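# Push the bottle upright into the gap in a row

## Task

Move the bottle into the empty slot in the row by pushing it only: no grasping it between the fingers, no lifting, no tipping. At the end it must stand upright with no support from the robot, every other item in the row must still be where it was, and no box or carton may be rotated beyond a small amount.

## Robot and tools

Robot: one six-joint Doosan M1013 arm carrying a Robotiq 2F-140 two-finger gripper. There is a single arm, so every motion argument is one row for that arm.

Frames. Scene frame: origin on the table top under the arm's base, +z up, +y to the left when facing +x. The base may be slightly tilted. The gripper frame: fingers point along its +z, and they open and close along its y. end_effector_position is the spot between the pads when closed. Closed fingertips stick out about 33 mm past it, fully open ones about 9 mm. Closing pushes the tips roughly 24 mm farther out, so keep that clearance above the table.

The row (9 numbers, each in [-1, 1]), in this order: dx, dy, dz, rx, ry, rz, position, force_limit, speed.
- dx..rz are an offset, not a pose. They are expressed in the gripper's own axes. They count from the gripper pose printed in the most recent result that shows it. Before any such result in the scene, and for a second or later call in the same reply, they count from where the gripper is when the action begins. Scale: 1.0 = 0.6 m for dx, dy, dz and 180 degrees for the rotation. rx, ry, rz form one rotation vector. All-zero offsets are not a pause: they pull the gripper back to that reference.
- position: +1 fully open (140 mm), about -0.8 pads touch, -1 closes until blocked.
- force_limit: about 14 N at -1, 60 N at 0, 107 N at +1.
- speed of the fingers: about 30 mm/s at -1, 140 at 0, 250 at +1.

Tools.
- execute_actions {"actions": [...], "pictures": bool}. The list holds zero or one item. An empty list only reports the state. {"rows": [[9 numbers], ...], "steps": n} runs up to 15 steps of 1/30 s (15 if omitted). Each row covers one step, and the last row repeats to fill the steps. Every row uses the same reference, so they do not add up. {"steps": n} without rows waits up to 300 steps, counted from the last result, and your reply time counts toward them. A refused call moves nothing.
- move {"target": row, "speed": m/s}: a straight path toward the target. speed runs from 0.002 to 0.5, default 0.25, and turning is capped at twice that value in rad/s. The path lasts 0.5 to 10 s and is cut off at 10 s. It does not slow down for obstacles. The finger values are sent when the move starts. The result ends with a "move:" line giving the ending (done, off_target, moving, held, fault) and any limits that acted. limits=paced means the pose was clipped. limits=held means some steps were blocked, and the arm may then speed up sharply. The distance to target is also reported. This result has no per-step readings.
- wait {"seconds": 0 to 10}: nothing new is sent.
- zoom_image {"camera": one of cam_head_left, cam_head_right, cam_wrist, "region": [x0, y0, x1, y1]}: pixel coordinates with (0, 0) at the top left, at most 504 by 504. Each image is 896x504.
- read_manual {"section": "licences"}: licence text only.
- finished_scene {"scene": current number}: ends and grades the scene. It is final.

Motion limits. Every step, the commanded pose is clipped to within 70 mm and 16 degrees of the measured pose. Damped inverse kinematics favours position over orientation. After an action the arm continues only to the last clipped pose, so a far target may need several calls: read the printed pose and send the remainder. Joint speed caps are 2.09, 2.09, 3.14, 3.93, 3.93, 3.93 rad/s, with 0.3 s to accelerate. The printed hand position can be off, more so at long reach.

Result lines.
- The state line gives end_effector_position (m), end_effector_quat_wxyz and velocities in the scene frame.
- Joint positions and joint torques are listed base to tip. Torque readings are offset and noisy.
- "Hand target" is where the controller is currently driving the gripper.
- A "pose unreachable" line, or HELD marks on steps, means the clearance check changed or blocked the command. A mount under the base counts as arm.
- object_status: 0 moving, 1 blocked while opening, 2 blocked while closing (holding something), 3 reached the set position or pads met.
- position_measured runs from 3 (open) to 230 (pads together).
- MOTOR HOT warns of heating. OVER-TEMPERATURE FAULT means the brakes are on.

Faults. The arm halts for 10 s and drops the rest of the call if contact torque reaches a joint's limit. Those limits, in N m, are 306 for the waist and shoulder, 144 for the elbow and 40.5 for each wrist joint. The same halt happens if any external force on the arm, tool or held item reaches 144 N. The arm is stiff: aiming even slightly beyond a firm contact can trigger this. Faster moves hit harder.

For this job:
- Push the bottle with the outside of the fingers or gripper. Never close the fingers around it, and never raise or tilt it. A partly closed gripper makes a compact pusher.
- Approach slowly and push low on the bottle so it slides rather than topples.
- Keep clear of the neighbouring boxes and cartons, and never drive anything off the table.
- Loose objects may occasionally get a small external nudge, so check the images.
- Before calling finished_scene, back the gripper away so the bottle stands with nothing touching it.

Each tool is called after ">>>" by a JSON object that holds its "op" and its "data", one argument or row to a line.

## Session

>>> {"op": "execute_actions", "data": {
  "actions": []
}}

Scene clock: 0.00 s of 4500.00 s.
end_effector_position=(+0.5712, +0.3169, +0.3956) position_measured=3 object_status=3 end_effector_quat_wxyz=(+0.586, +0.388, -0.652, +0.285) end_effector_velocity=(+0.000, -0.000, -0.001) end_effector_angular_velocity=(-0.001, -0.002, +0.001)
Joint positions: [ 0.63   0.74   1.126 -0.69   2.569  3.972]
Joint velocities: [ 0.     0.     0.    -0.    -0.001  0.002]
Joint torques (N m, as the joint torque sensors report them, + toward a larger angle): no reading
Hand target: +0.571, +0.317, +0.396; +0.586, +0.388, -0.652, +0.285

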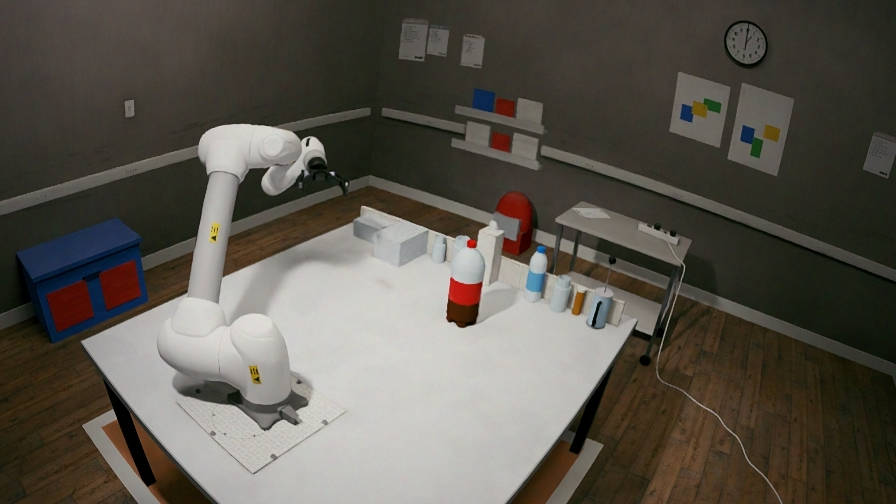

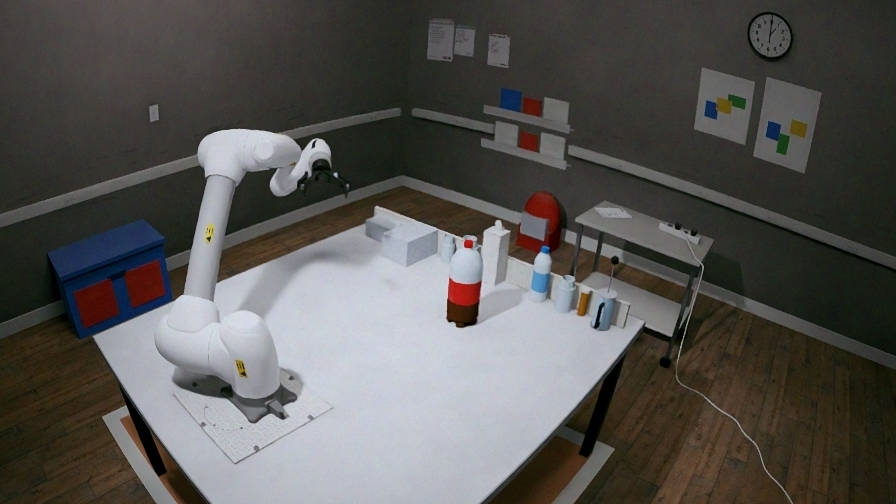

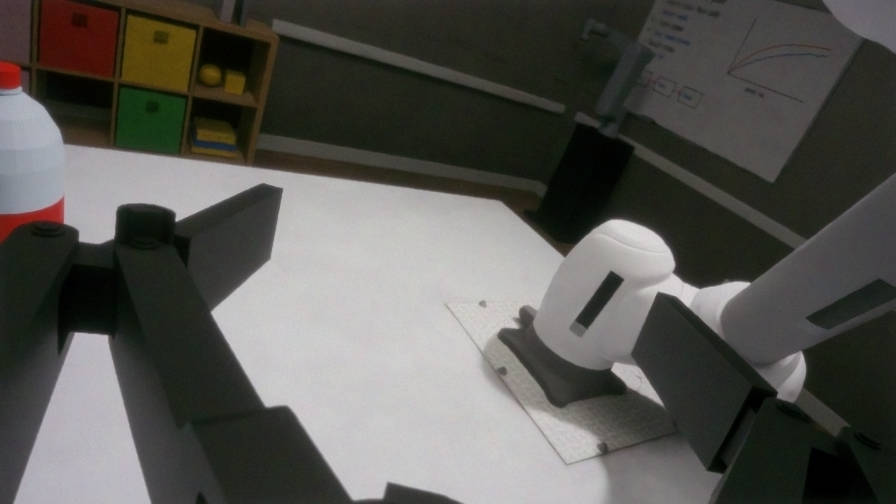

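>>> {"op": "zoom_image", "data": {
  "camera": "cam_head_left",
  "region": [420, 210, 580, 340]
}}

>>> {"op": "zoom_image", "data": {
  "camera": "cam_head_right",
  "region": [420, 210, 580, 340]
}}

>>> {"op": "zoom_image", "data": {
  "camera": "cam_wrist",
  "region": [590, 260, 834, 504]
}}

>>> {"op": "zoom_image", "data": {
  "camera": "cam_wrist",
  "region": [140, 150, 340, 350]
}}

Region (420, 210, 580, 340) of cam_head_left's 896x504 image, scaled by 3.150, with more detail than that image has; it fills the top 410 rows of this view, and the rest is white.

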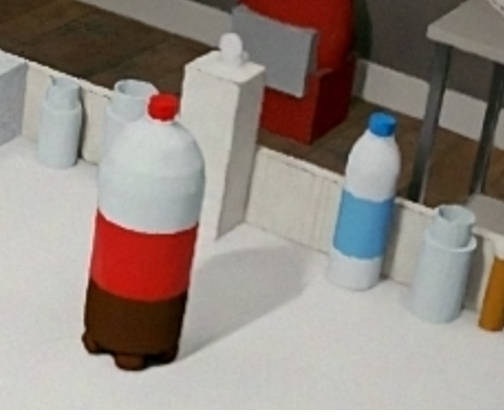

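Region (420, 210, 580, 340) of cam_head_right's 896x504 image, scaled by 3.150, with more detail than that image has; it fills the top 410 rows of this view, and the rest is white.

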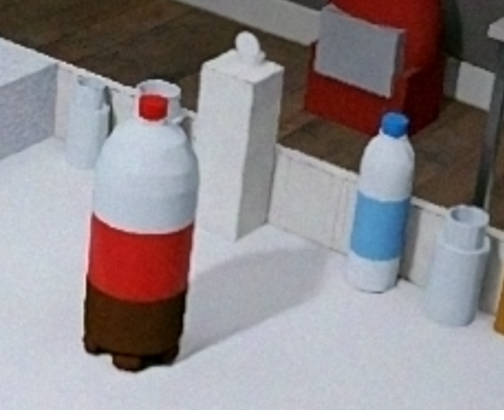

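Region (590, 260, 834, 504) of cam_wrist's 896x504 image, scaled by 2.066, with more detail than that image has.

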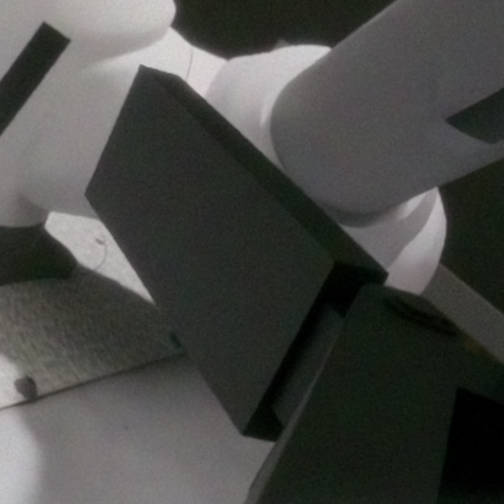

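Region (140, 150, 340, 350) of cam_wrist's 896x504 image, scaled by 2.520, with more detail than that image has.

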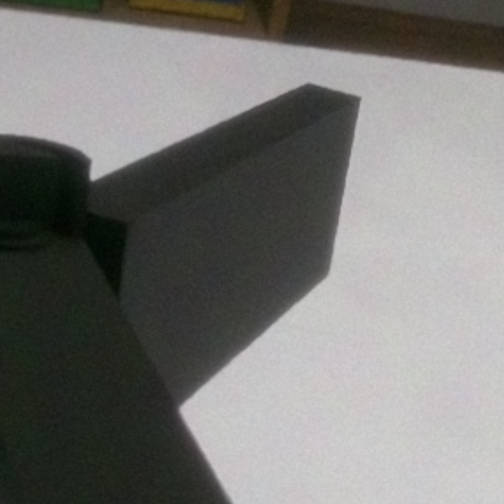

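>>> {"op": "move", "data": {
  "target": [-0.2525, -0.2443, 0.3568, 0.4633, -0.0443, -0.1094, 1, 0, 0],
  "speed": 0.45
}}

>>> {"op": "move", "data": {
  "target": [-0.1095, 0.2383, 0.4115, 0.1528, 0.1353, -0.5642, -1, 0, 1],
  "speed": 0.45
}}

Scene clock: 122.27 s of 4500.00 s.
end_effector_position=(+0.5796, +0.0876, +0.2016) position_measured=3 object_status=3 end_effector_quat_wxyz=(+0.176, +0.791, -0.264, +0.523) end_effector_velocity=(+0.001, -0.001, +0.000) end_effector_angular_velocity=(+0.000, -0.004, +0.004)
Joint positions: [ 0.602  0.129  2.34  -1.558  1.069  3.977]
Joint velocities: [-0.004 -0.001  0.004 -0.011 -0.003  0.007]
Joint torques (N m, as the joint torque sensors report them, + toward a larger angle): [ -2.62 -41.06 -23.35  -1.22   1.52   0.  ]
Hand target: +0.580, +0.088, +0.202; +0.175, +0.791, -0.264, +0.524
Off the commanded pose: 0.000 m, 0 deg.
After step 90, 117.00 s passed at rest.
move: done

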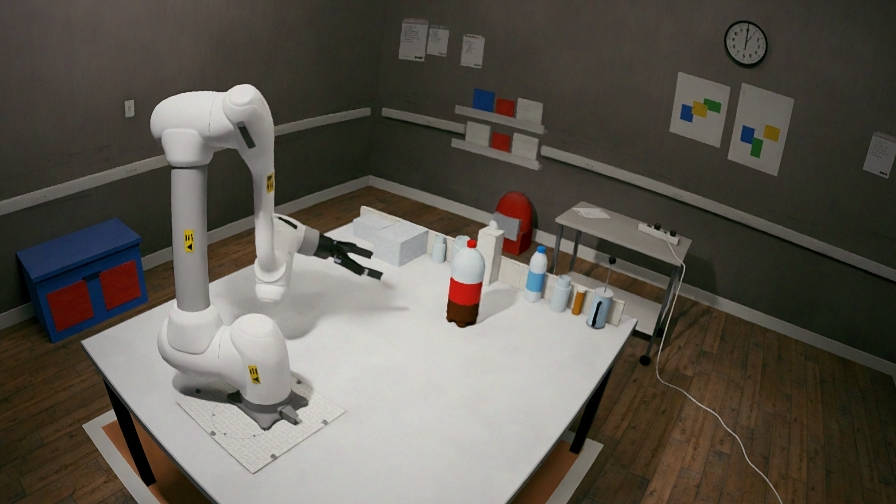

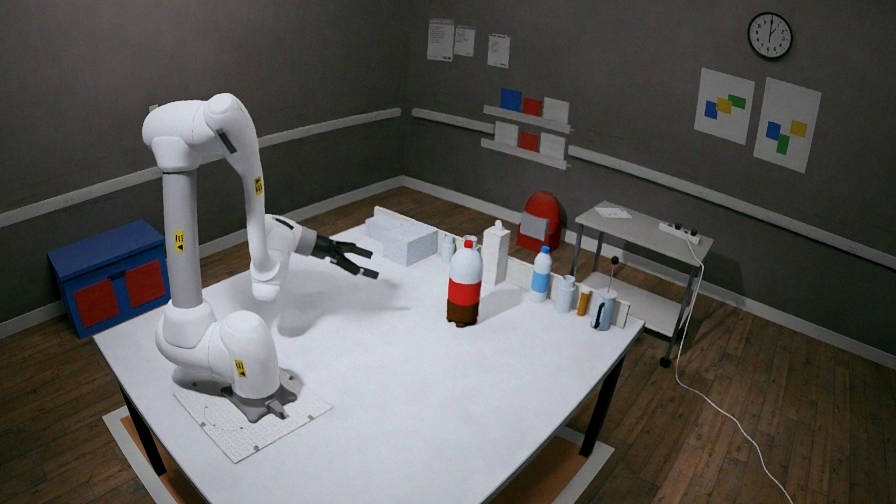

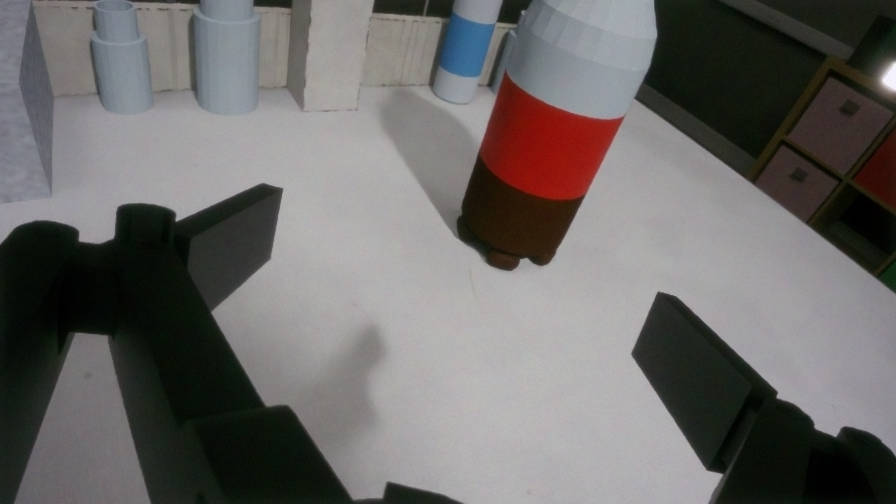

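Scene clock: 124.93 s of 4500.00 s.
end_effector_position=(+0.6542, -0.1473, +0.0448) position_measured=233 object_status=3 end_effector_quat_wxyz=(+0.387, +0.607, +0.586, +0.373) end_effector_velocity=(+0.000, -0.001, +0.000) end_effector_angular_velocity=(-0.001, +0.001, +0.004)
Joint positions: [-0.466  0.391  2.499 -3.634  0.918  3.27 ]
Joint velocities: [-0.004 -0.    -0.002 -0.009 -0.002  0.002]
Joint torques (N m, as the joint torque sensors report them, + toward a larger angle): [ -1.88 -55.9  -13.73  -0.87   1.74  -0.2 ]
Hand target: +0.654, -0.147, +0.045; +0.387, +0.607, +0.586, +0.373
Off the commanded pose: 0.001 m, 0 deg.
move: done

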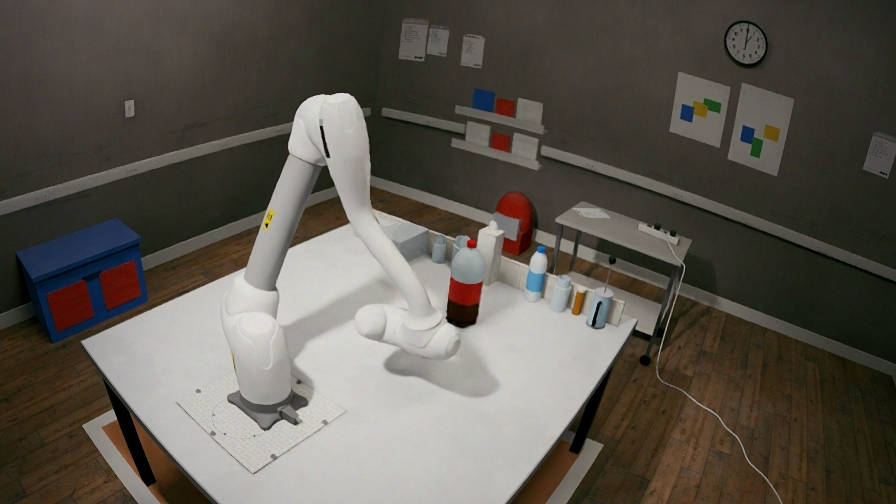

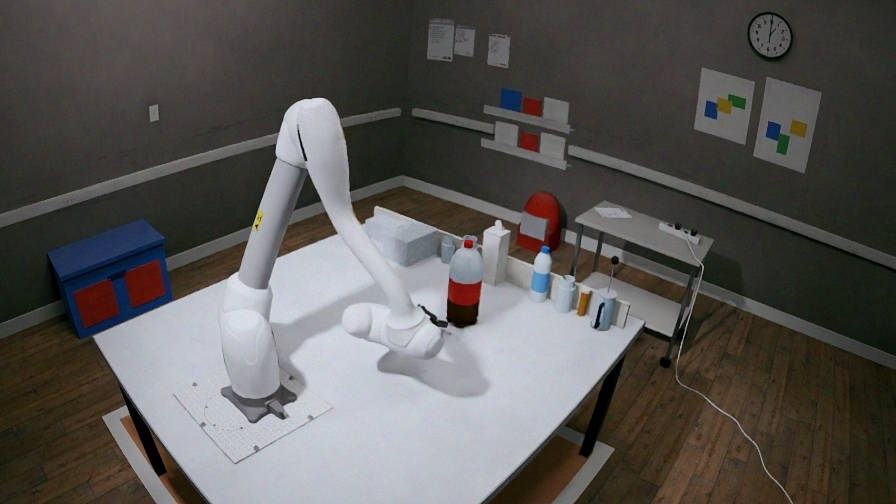

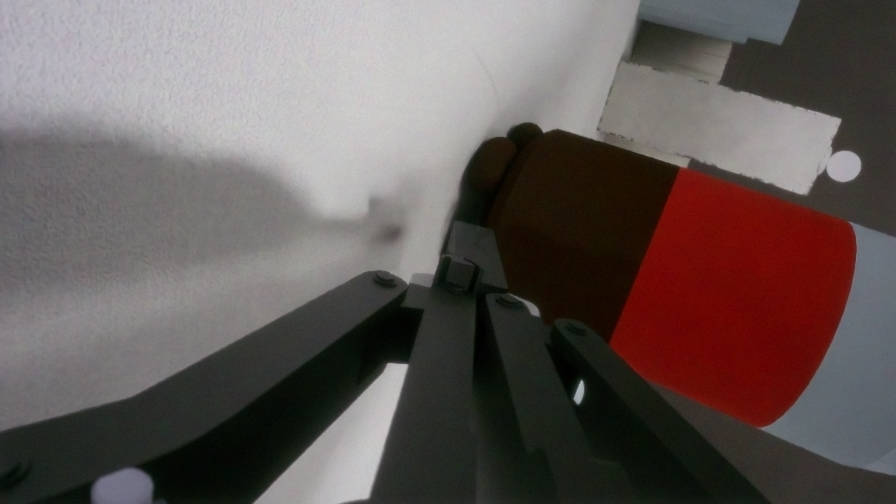

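>>> {"op": "zoom_image", "data": {
  "camera": "cam_wrist",
  "region": [520, 0, 760, 200]
}}

>>> {"op": "zoom_image", "data": {
  "camera": "cam_wrist",
  "region": [696, 80, 896, 260]
}}

>>> {"op": "zoom_image", "data": {
  "camera": "cam_wrist",
  "region": [600, 300, 896, 504]
}}

>>> {"op": "zoom_image", "data": {
  "camera": "cam_head_left",
  "region": [480, 230, 640, 340]
}}

Region (520, 0, 760, 200) of cam_wrist's 896x504 image, scaled by 2.100, with more detail than that image has.

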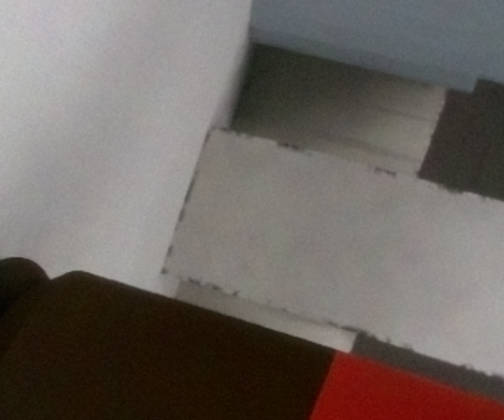

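Region (696, 80, 896, 260) of cam_wrist's 896x504 image, scaled by 2.520, with more detail than that image has; it fills the top 454 rows of this view, and the rest is white.

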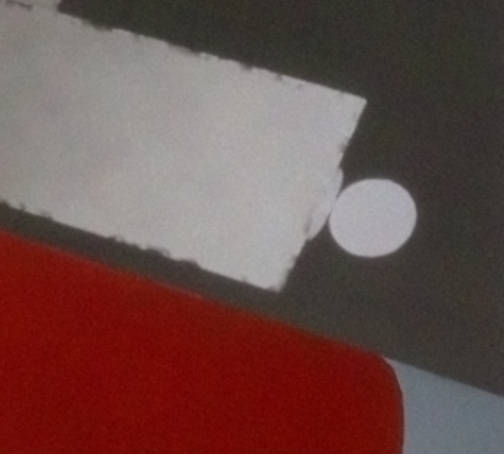

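Region (600, 300, 896, 504) of cam_wrist's 896x504 image, scaled by 1.703, with more detail than that image has; it fills the top 347 rows of this view, and the rest is white.

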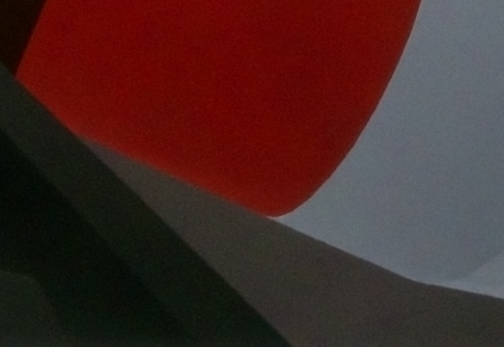

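Region (480, 230, 640, 340) of cam_head_left's 896x504 image, scaled by 3.150, with more detail than that image has; it fills the top 346 rows of this view, and the rest is white.

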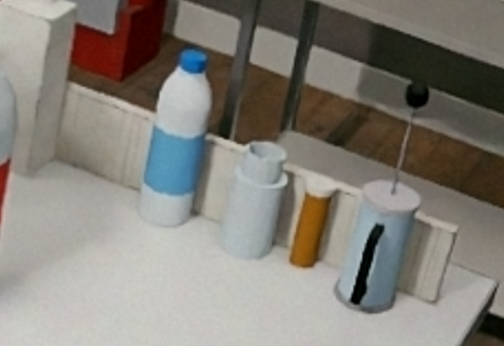

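>>> {"op": "zoom_image", "data": {
  "camera": "cam_head_left",
  "region": [480, 240, 560, 310]
}}

>>> {"op": "zoom_image", "data": {
  "camera": "cam_head_right",
  "region": [475, 240, 565, 310]
}}

Region (480, 240, 560, 310) of cam_head_left's 896x504 image, scaled by 6.300, with more detail than that image has; it fills the top 441 rows of this view, and the rest is white.

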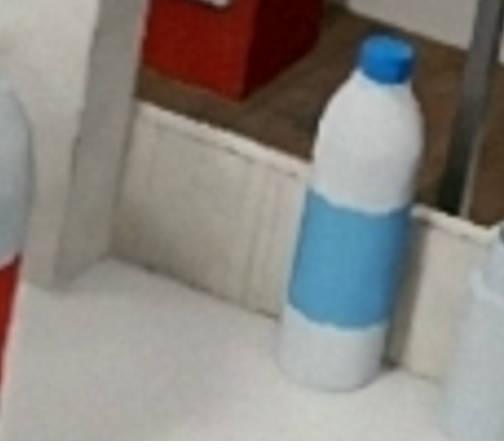

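Region (475, 240, 565, 310) of cam_head_right's 896x504 image, scaled by 5.600, with more detail than that image has.

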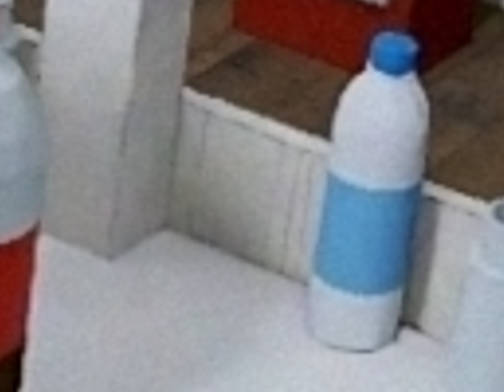

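>>> {"op": "move", "data": {
  "target": [0.0108, 0.0222, 0.0515, 0, -0.0083, 0.0039, -1, 0, 1],
  "speed": 0.08
}}

>>> {"op": "move", "data": {
  "target": [0, 0.1472, 0.3157, 0, 0, 0, -1, 0, 1],
  "speed": 0.08
}}

Scene clock: 245.77 s of 4500.00 s.
end_effector_position=(+0.6879, -0.1421, +0.0438) position_measured=233 object_status=3 end_effector_quat_wxyz=(+0.392, +0.615, +0.577, +0.367) end_effector_velocity=(+0.000, +0.001, -0.001) end_effector_angular_velocity=(+0.001, +0.001, -0.001)
Joint positions: [-0.397  0.411  2.449 -3.532  0.88   3.257]
Joint velocities: [ 0.003  0.001  0.     0.004 -0.    -0.001]
Joint torques (N m, as the joint torque sensors report them, + toward a larger angle): [  2.93 -58.76 -15.42  -1.08   2.07  -0.5 ]
Hand target: +0.688, -0.142, +0.044; +0.392, +0.615, +0.577, +0.367
Off the commanded pose: 0.000 m, 0 deg.
After step 90, 117.00 s passed at rest.
move: done

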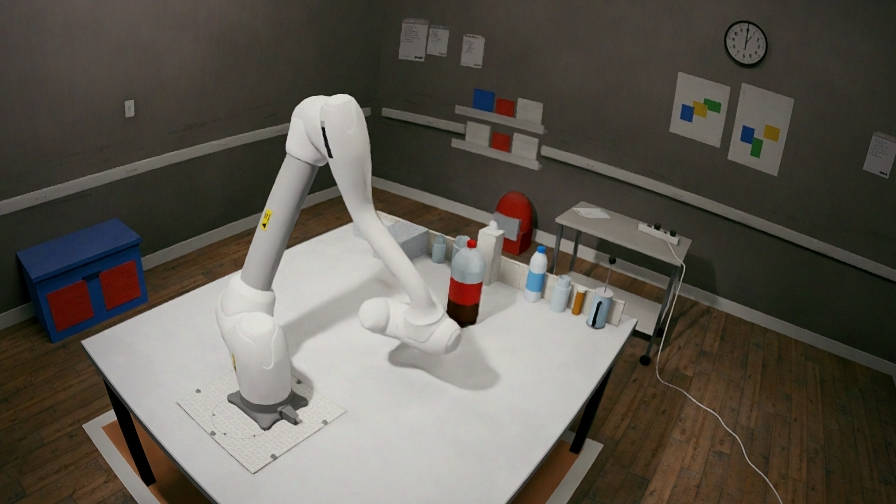

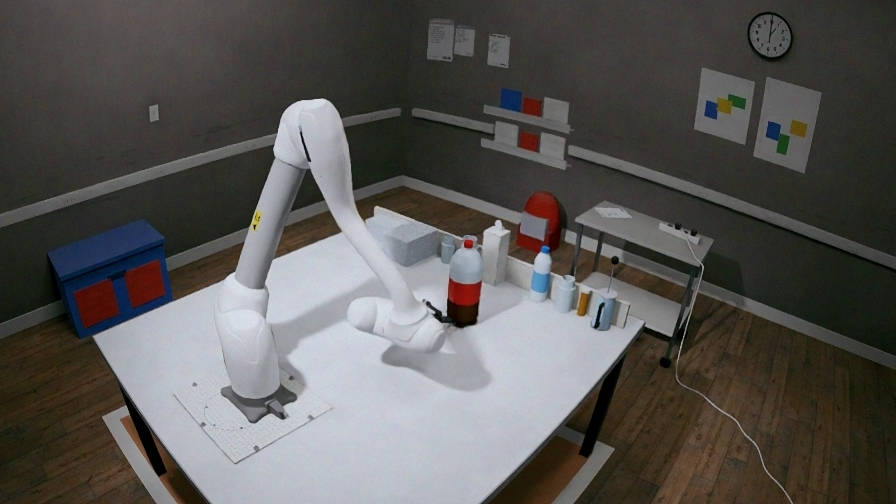

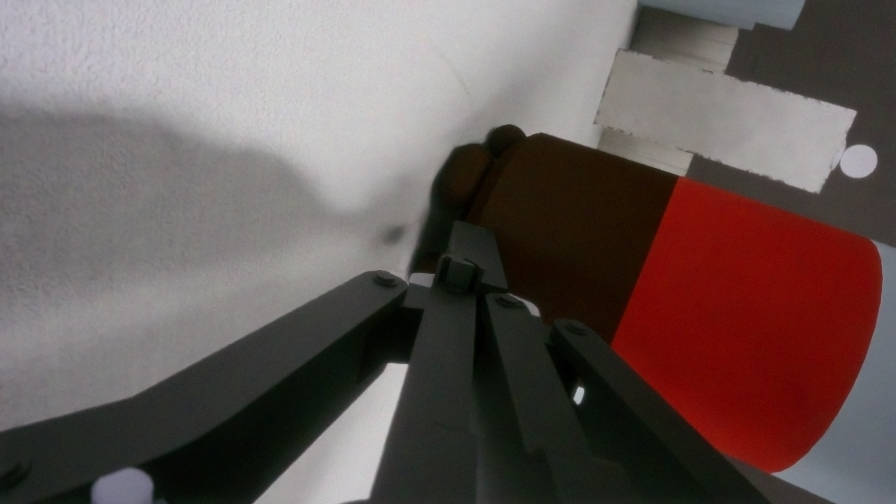

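Scene clock: 248.77 s of 4500.00 s.
end_effector_position=(+0.8964, -0.1559, +0.0440) position_measured=233 object_status=3 end_effector_quat_wxyz=(+0.392, +0.615, +0.577, +0.367) end_effector_velocity=(+0.001, +0.000, -0.000) end_effector_angular_velocity=(-0.001, +0.001, +0.001)
Joint positions: [-0.286  0.572  2.06  -3.471  0.651  3.315]
Joint velocities: [ 0.     0.001 -0.002 -0.001 -0.002  0.   ]
Joint torques (N m, as the joint torque sensors report them, + toward a larger angle): [ -0.55 -79.85 -25.66  -1.65   1.85  -0.16]
Hand target: +0.897, -0.156, +0.044; +0.392, +0.615, +0.577, +0.367
Off the commanded pose: 0.000 m, 0 deg.
move: done

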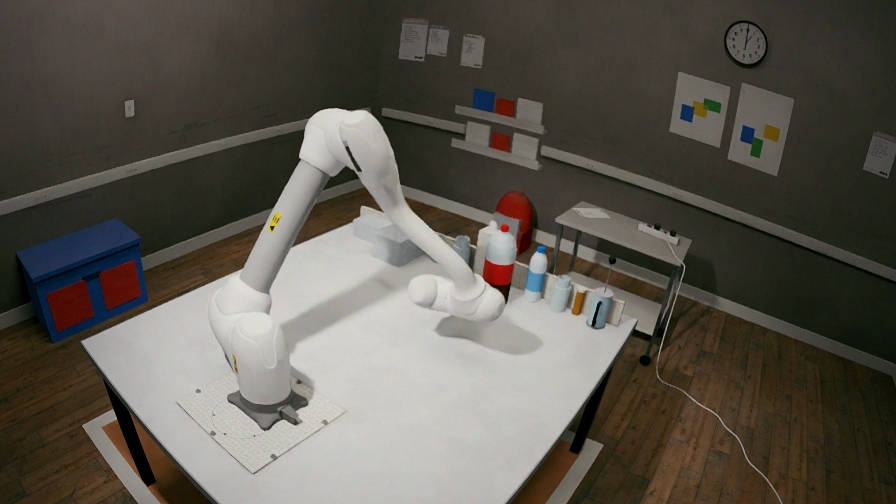

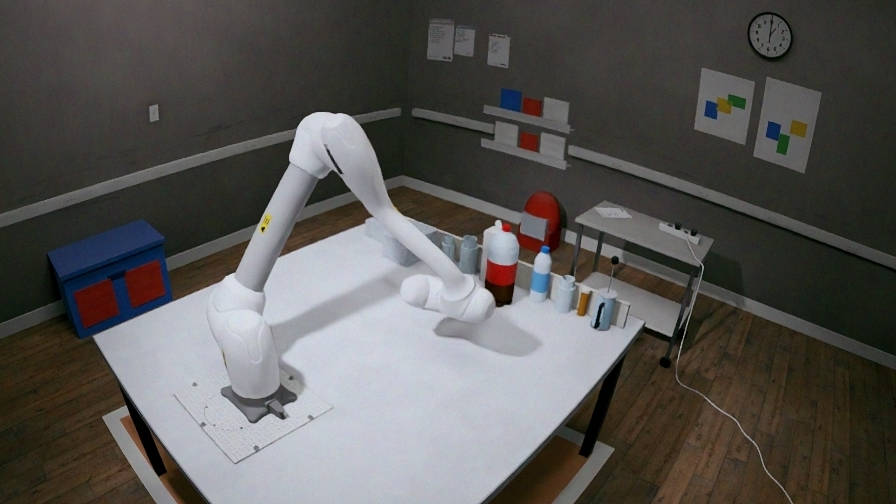

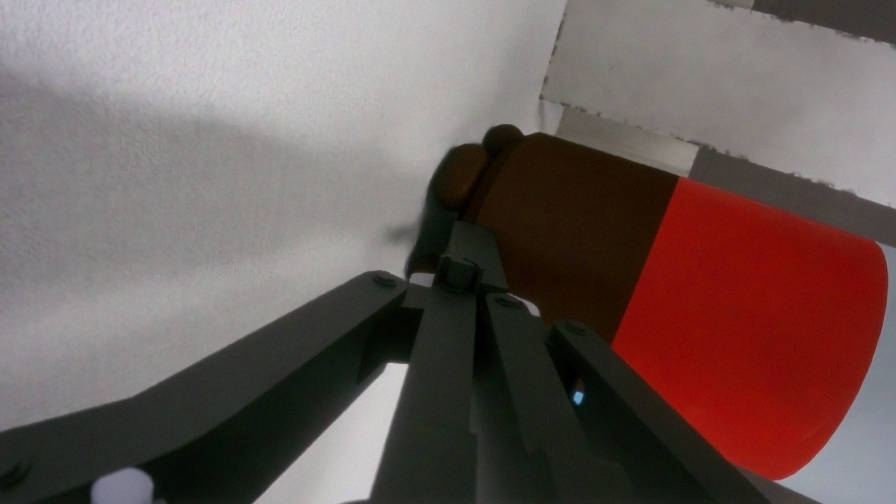

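>>> {"op": "zoom_image", "data": {
  "camera": "cam_wrist",
  "region": [510, 60, 730, 200]
}}

>>> {"op": "zoom_image", "data": {
  "camera": "cam_wrist",
  "region": [696, 384, 896, 504]
}}

>>> {"op": "zoom_image", "data": {
  "camera": "cam_head_right",
  "region": [460, 210, 580, 320]
}}

>>> {"op": "zoom_image", "data": {
  "camera": "cam_wrist",
  "region": [540, 350, 640, 440]
}}

Region (510, 60, 730, 200) of cam_wrist's 896x504 image, scaled by 2.291, with more detail than that image has; it fills the top 321 rows of this view, and the rest is white.

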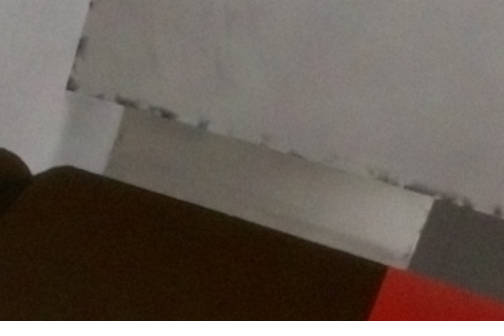

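Region (696, 384, 896, 504) of cam_wrist's 896x504 image, scaled by 2.520, with more detail than that image has; it fills the top 302 rows of this view, and the rest is white.

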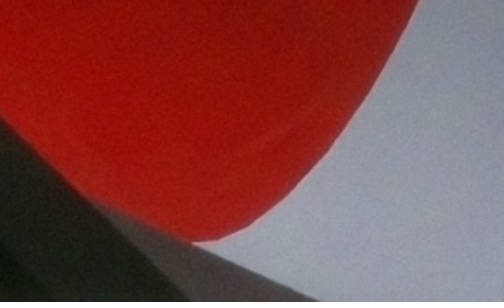

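Region (460, 210, 580, 320) of cam_head_right's 896x504 image, scaled by 4.200, with more detail than that image has; it fills the top 462 rows of this view, and the rest is white.

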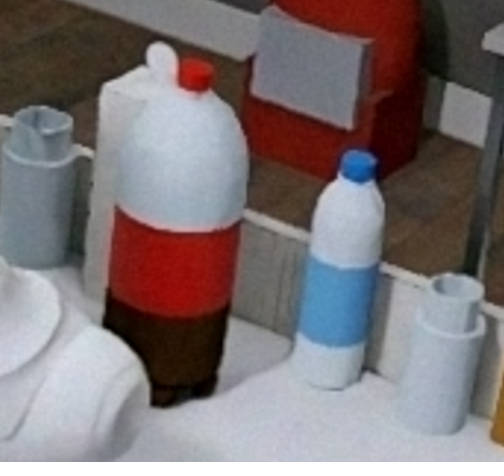

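Region (540, 350, 640, 440) of cam_wrist's 896x504 image, scaled by 5.040, with more detail than that image has; it fills the top 454 rows of this view, and the rest is white.

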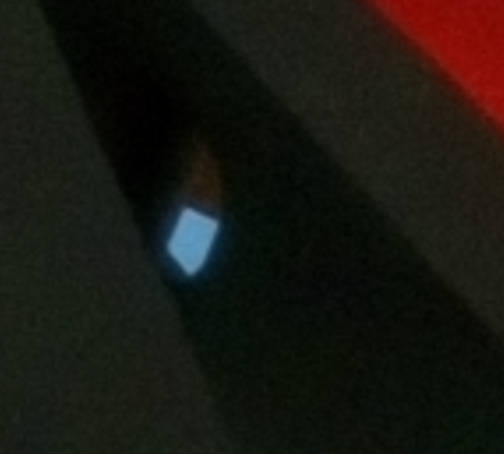

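>>> {"op": "zoom_image", "data": {
  "camera": "cam_head_left",
  "region": [470, 215, 560, 310]
}}

Region (470, 215, 560, 310) of cam_head_left's 896x504 image, scaled by 5.305, with more detail than that image has; it fills the left 477 columns of this view, and the rest is white.

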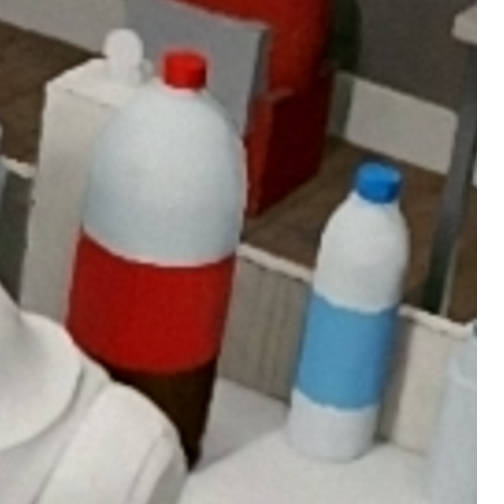

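>>> {"op": "move", "data": {
  "target": [0, 0.062, 0.1329, 0, 0, 0, -1, 0, 1],
  "speed": 0.06
}}

>>> {"op": "move", "data": {
  "target": [0, -0.0855, -0.2709, 0, 0, 0, -1, 0, 1],
  "speed": 0.3
}}

Scene clock: 324.27 s of 4500.00 s.
end_effector_position=(+0.9841, -0.1616, +0.0441) position_measured=233 object_status=3 end_effector_quat_wxyz=(+0.392, +0.615, +0.577, +0.367) end_effector_velocity=(+0.002, -0.000, +0.000) end_effector_angular_velocity=(-0.001, -0.001, +0.001)
Joint positions: [-0.259  0.651  1.882 -3.474  0.553  3.347]
Joint velocities: [-0.     0.002 -0.004 -0.001 -0.001  0.001]
Joint torques (N m, as the joint torque sensors report them, + toward a larger angle): [ -0.74 -86.62 -28.97  -2.1    2.1   -0.13]
Hand target: +0.984, -0.162, +0.044; +0.392, +0.615, +0.577, +0.367
Off the commanded pose: 0.000 m, 0 deg.
After step 90, 70.70 s passed at rest.
move: done

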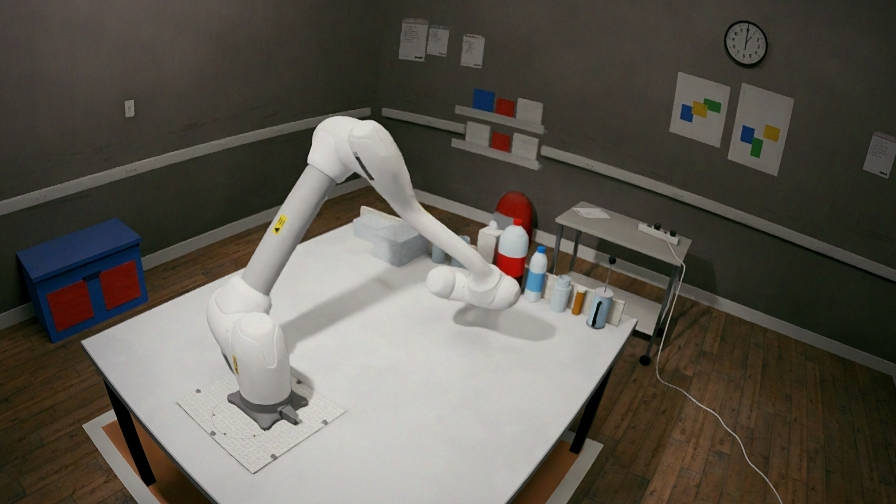

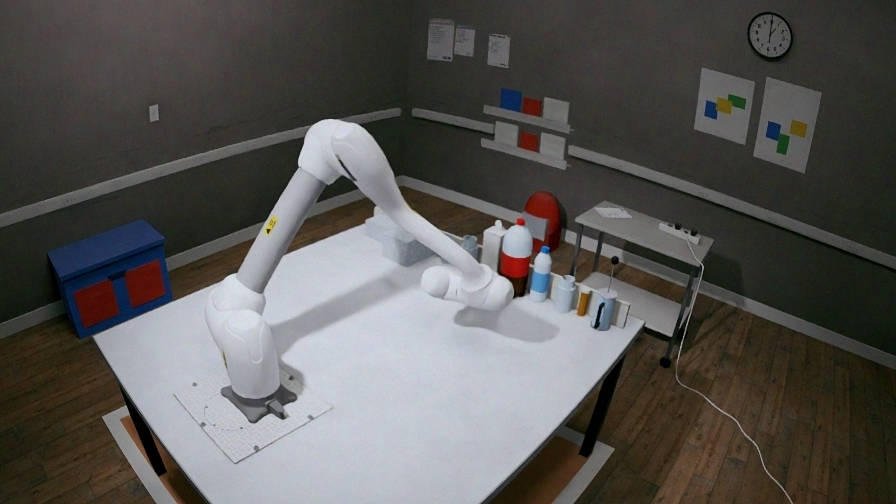

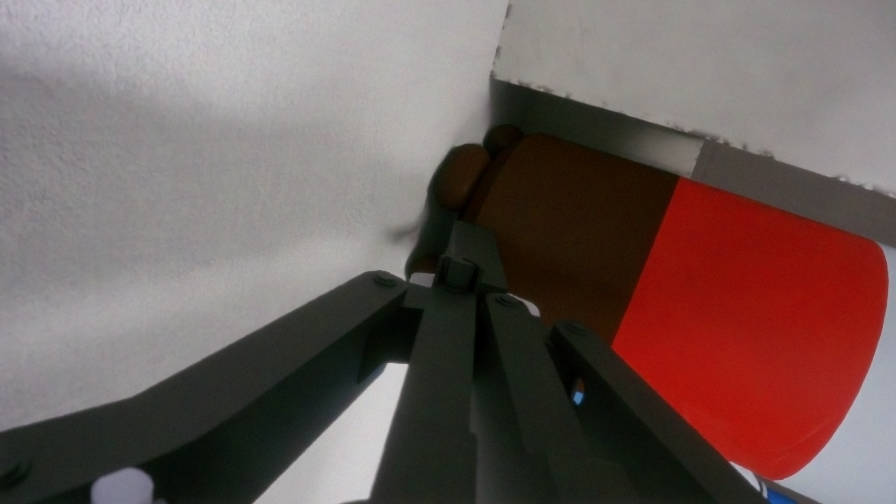

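Scene clock: 325.37 s of 4500.00 s.
end_effector_position=(+0.8156, -0.1505, +0.0661) position_measured=233 object_status=3 end_effector_quat_wxyz=(+0.392, +0.615, +0.577, +0.367) end_effector_velocity=(-0.002, +0.000, +0.000) end_effector_angular_velocity=(-0.000, +0.000, +0.000)
Joint positions: [-0.319  0.464  2.213 -3.499  0.699  3.314]
Joint velocities: [-0.001 -0.002  0.004 -0.001  0.002 -0.   ]
Joint torques (N m, as the joint torque sensors report them, + toward a larger angle): [ -0.49 -71.46 -22.82  -1.65   2.09  -0.29]
Hand target: +0.815, -0.151, +0.066; +0.392, +0.615, +0.577, +0.367
Off the commanded pose: 0.000 m, 0 deg.
move: done

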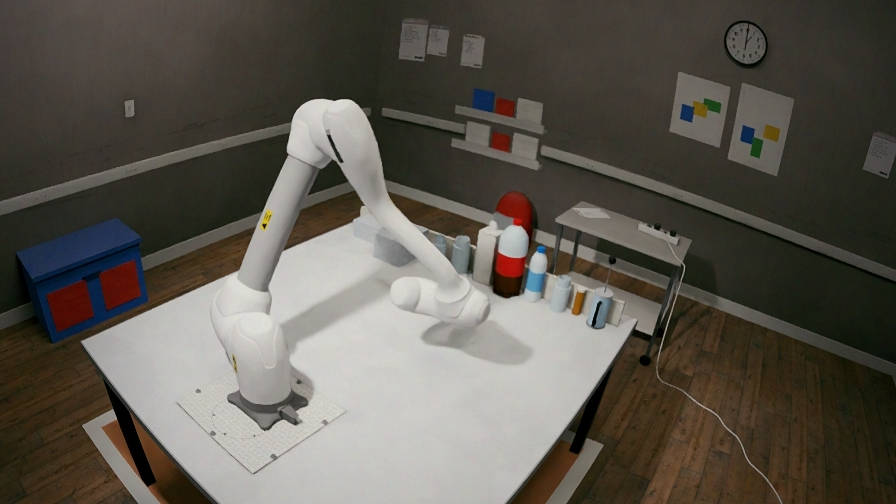

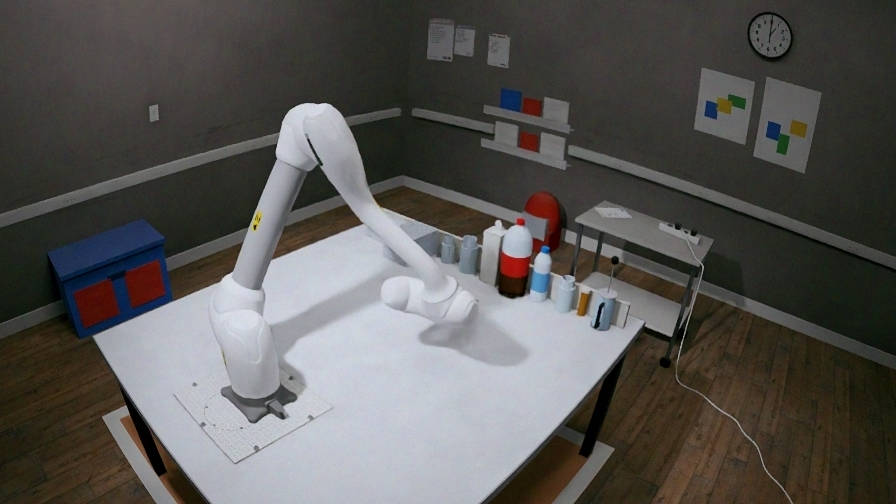

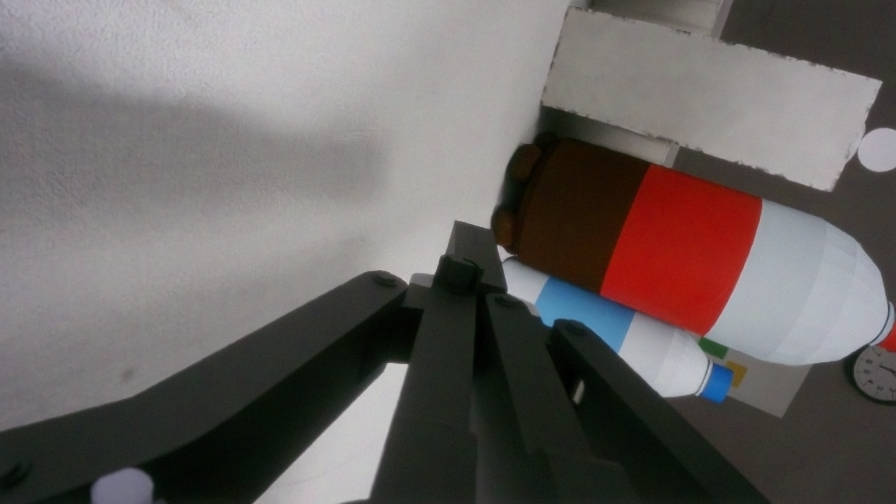

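>>> {"op": "zoom_image", "data": {
  "camera": "cam_head_left",
  "region": [470, 215, 560, 310]
}}

Region (470, 215, 560, 310) of cam_head_left's 896x504 image, scaled by 5.305, with more detail than that image has; it fills the left 477 columns of this view, and the rest is white.

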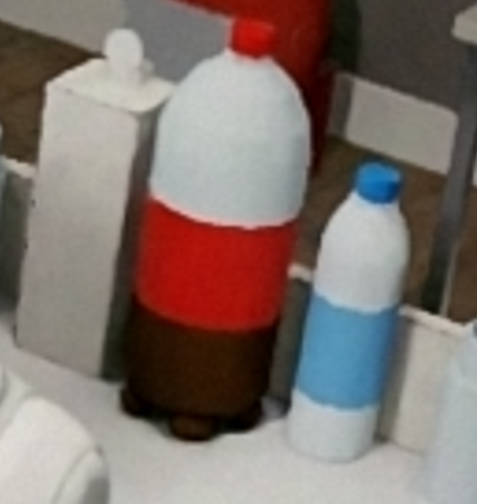

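The bottle is upright in the gap with space on both sides, and the carton and water bottle haven't moved.

>>> {"op": "finished_scene", "data": {
  "scene": 2
}}

The scene is finished: the task was done.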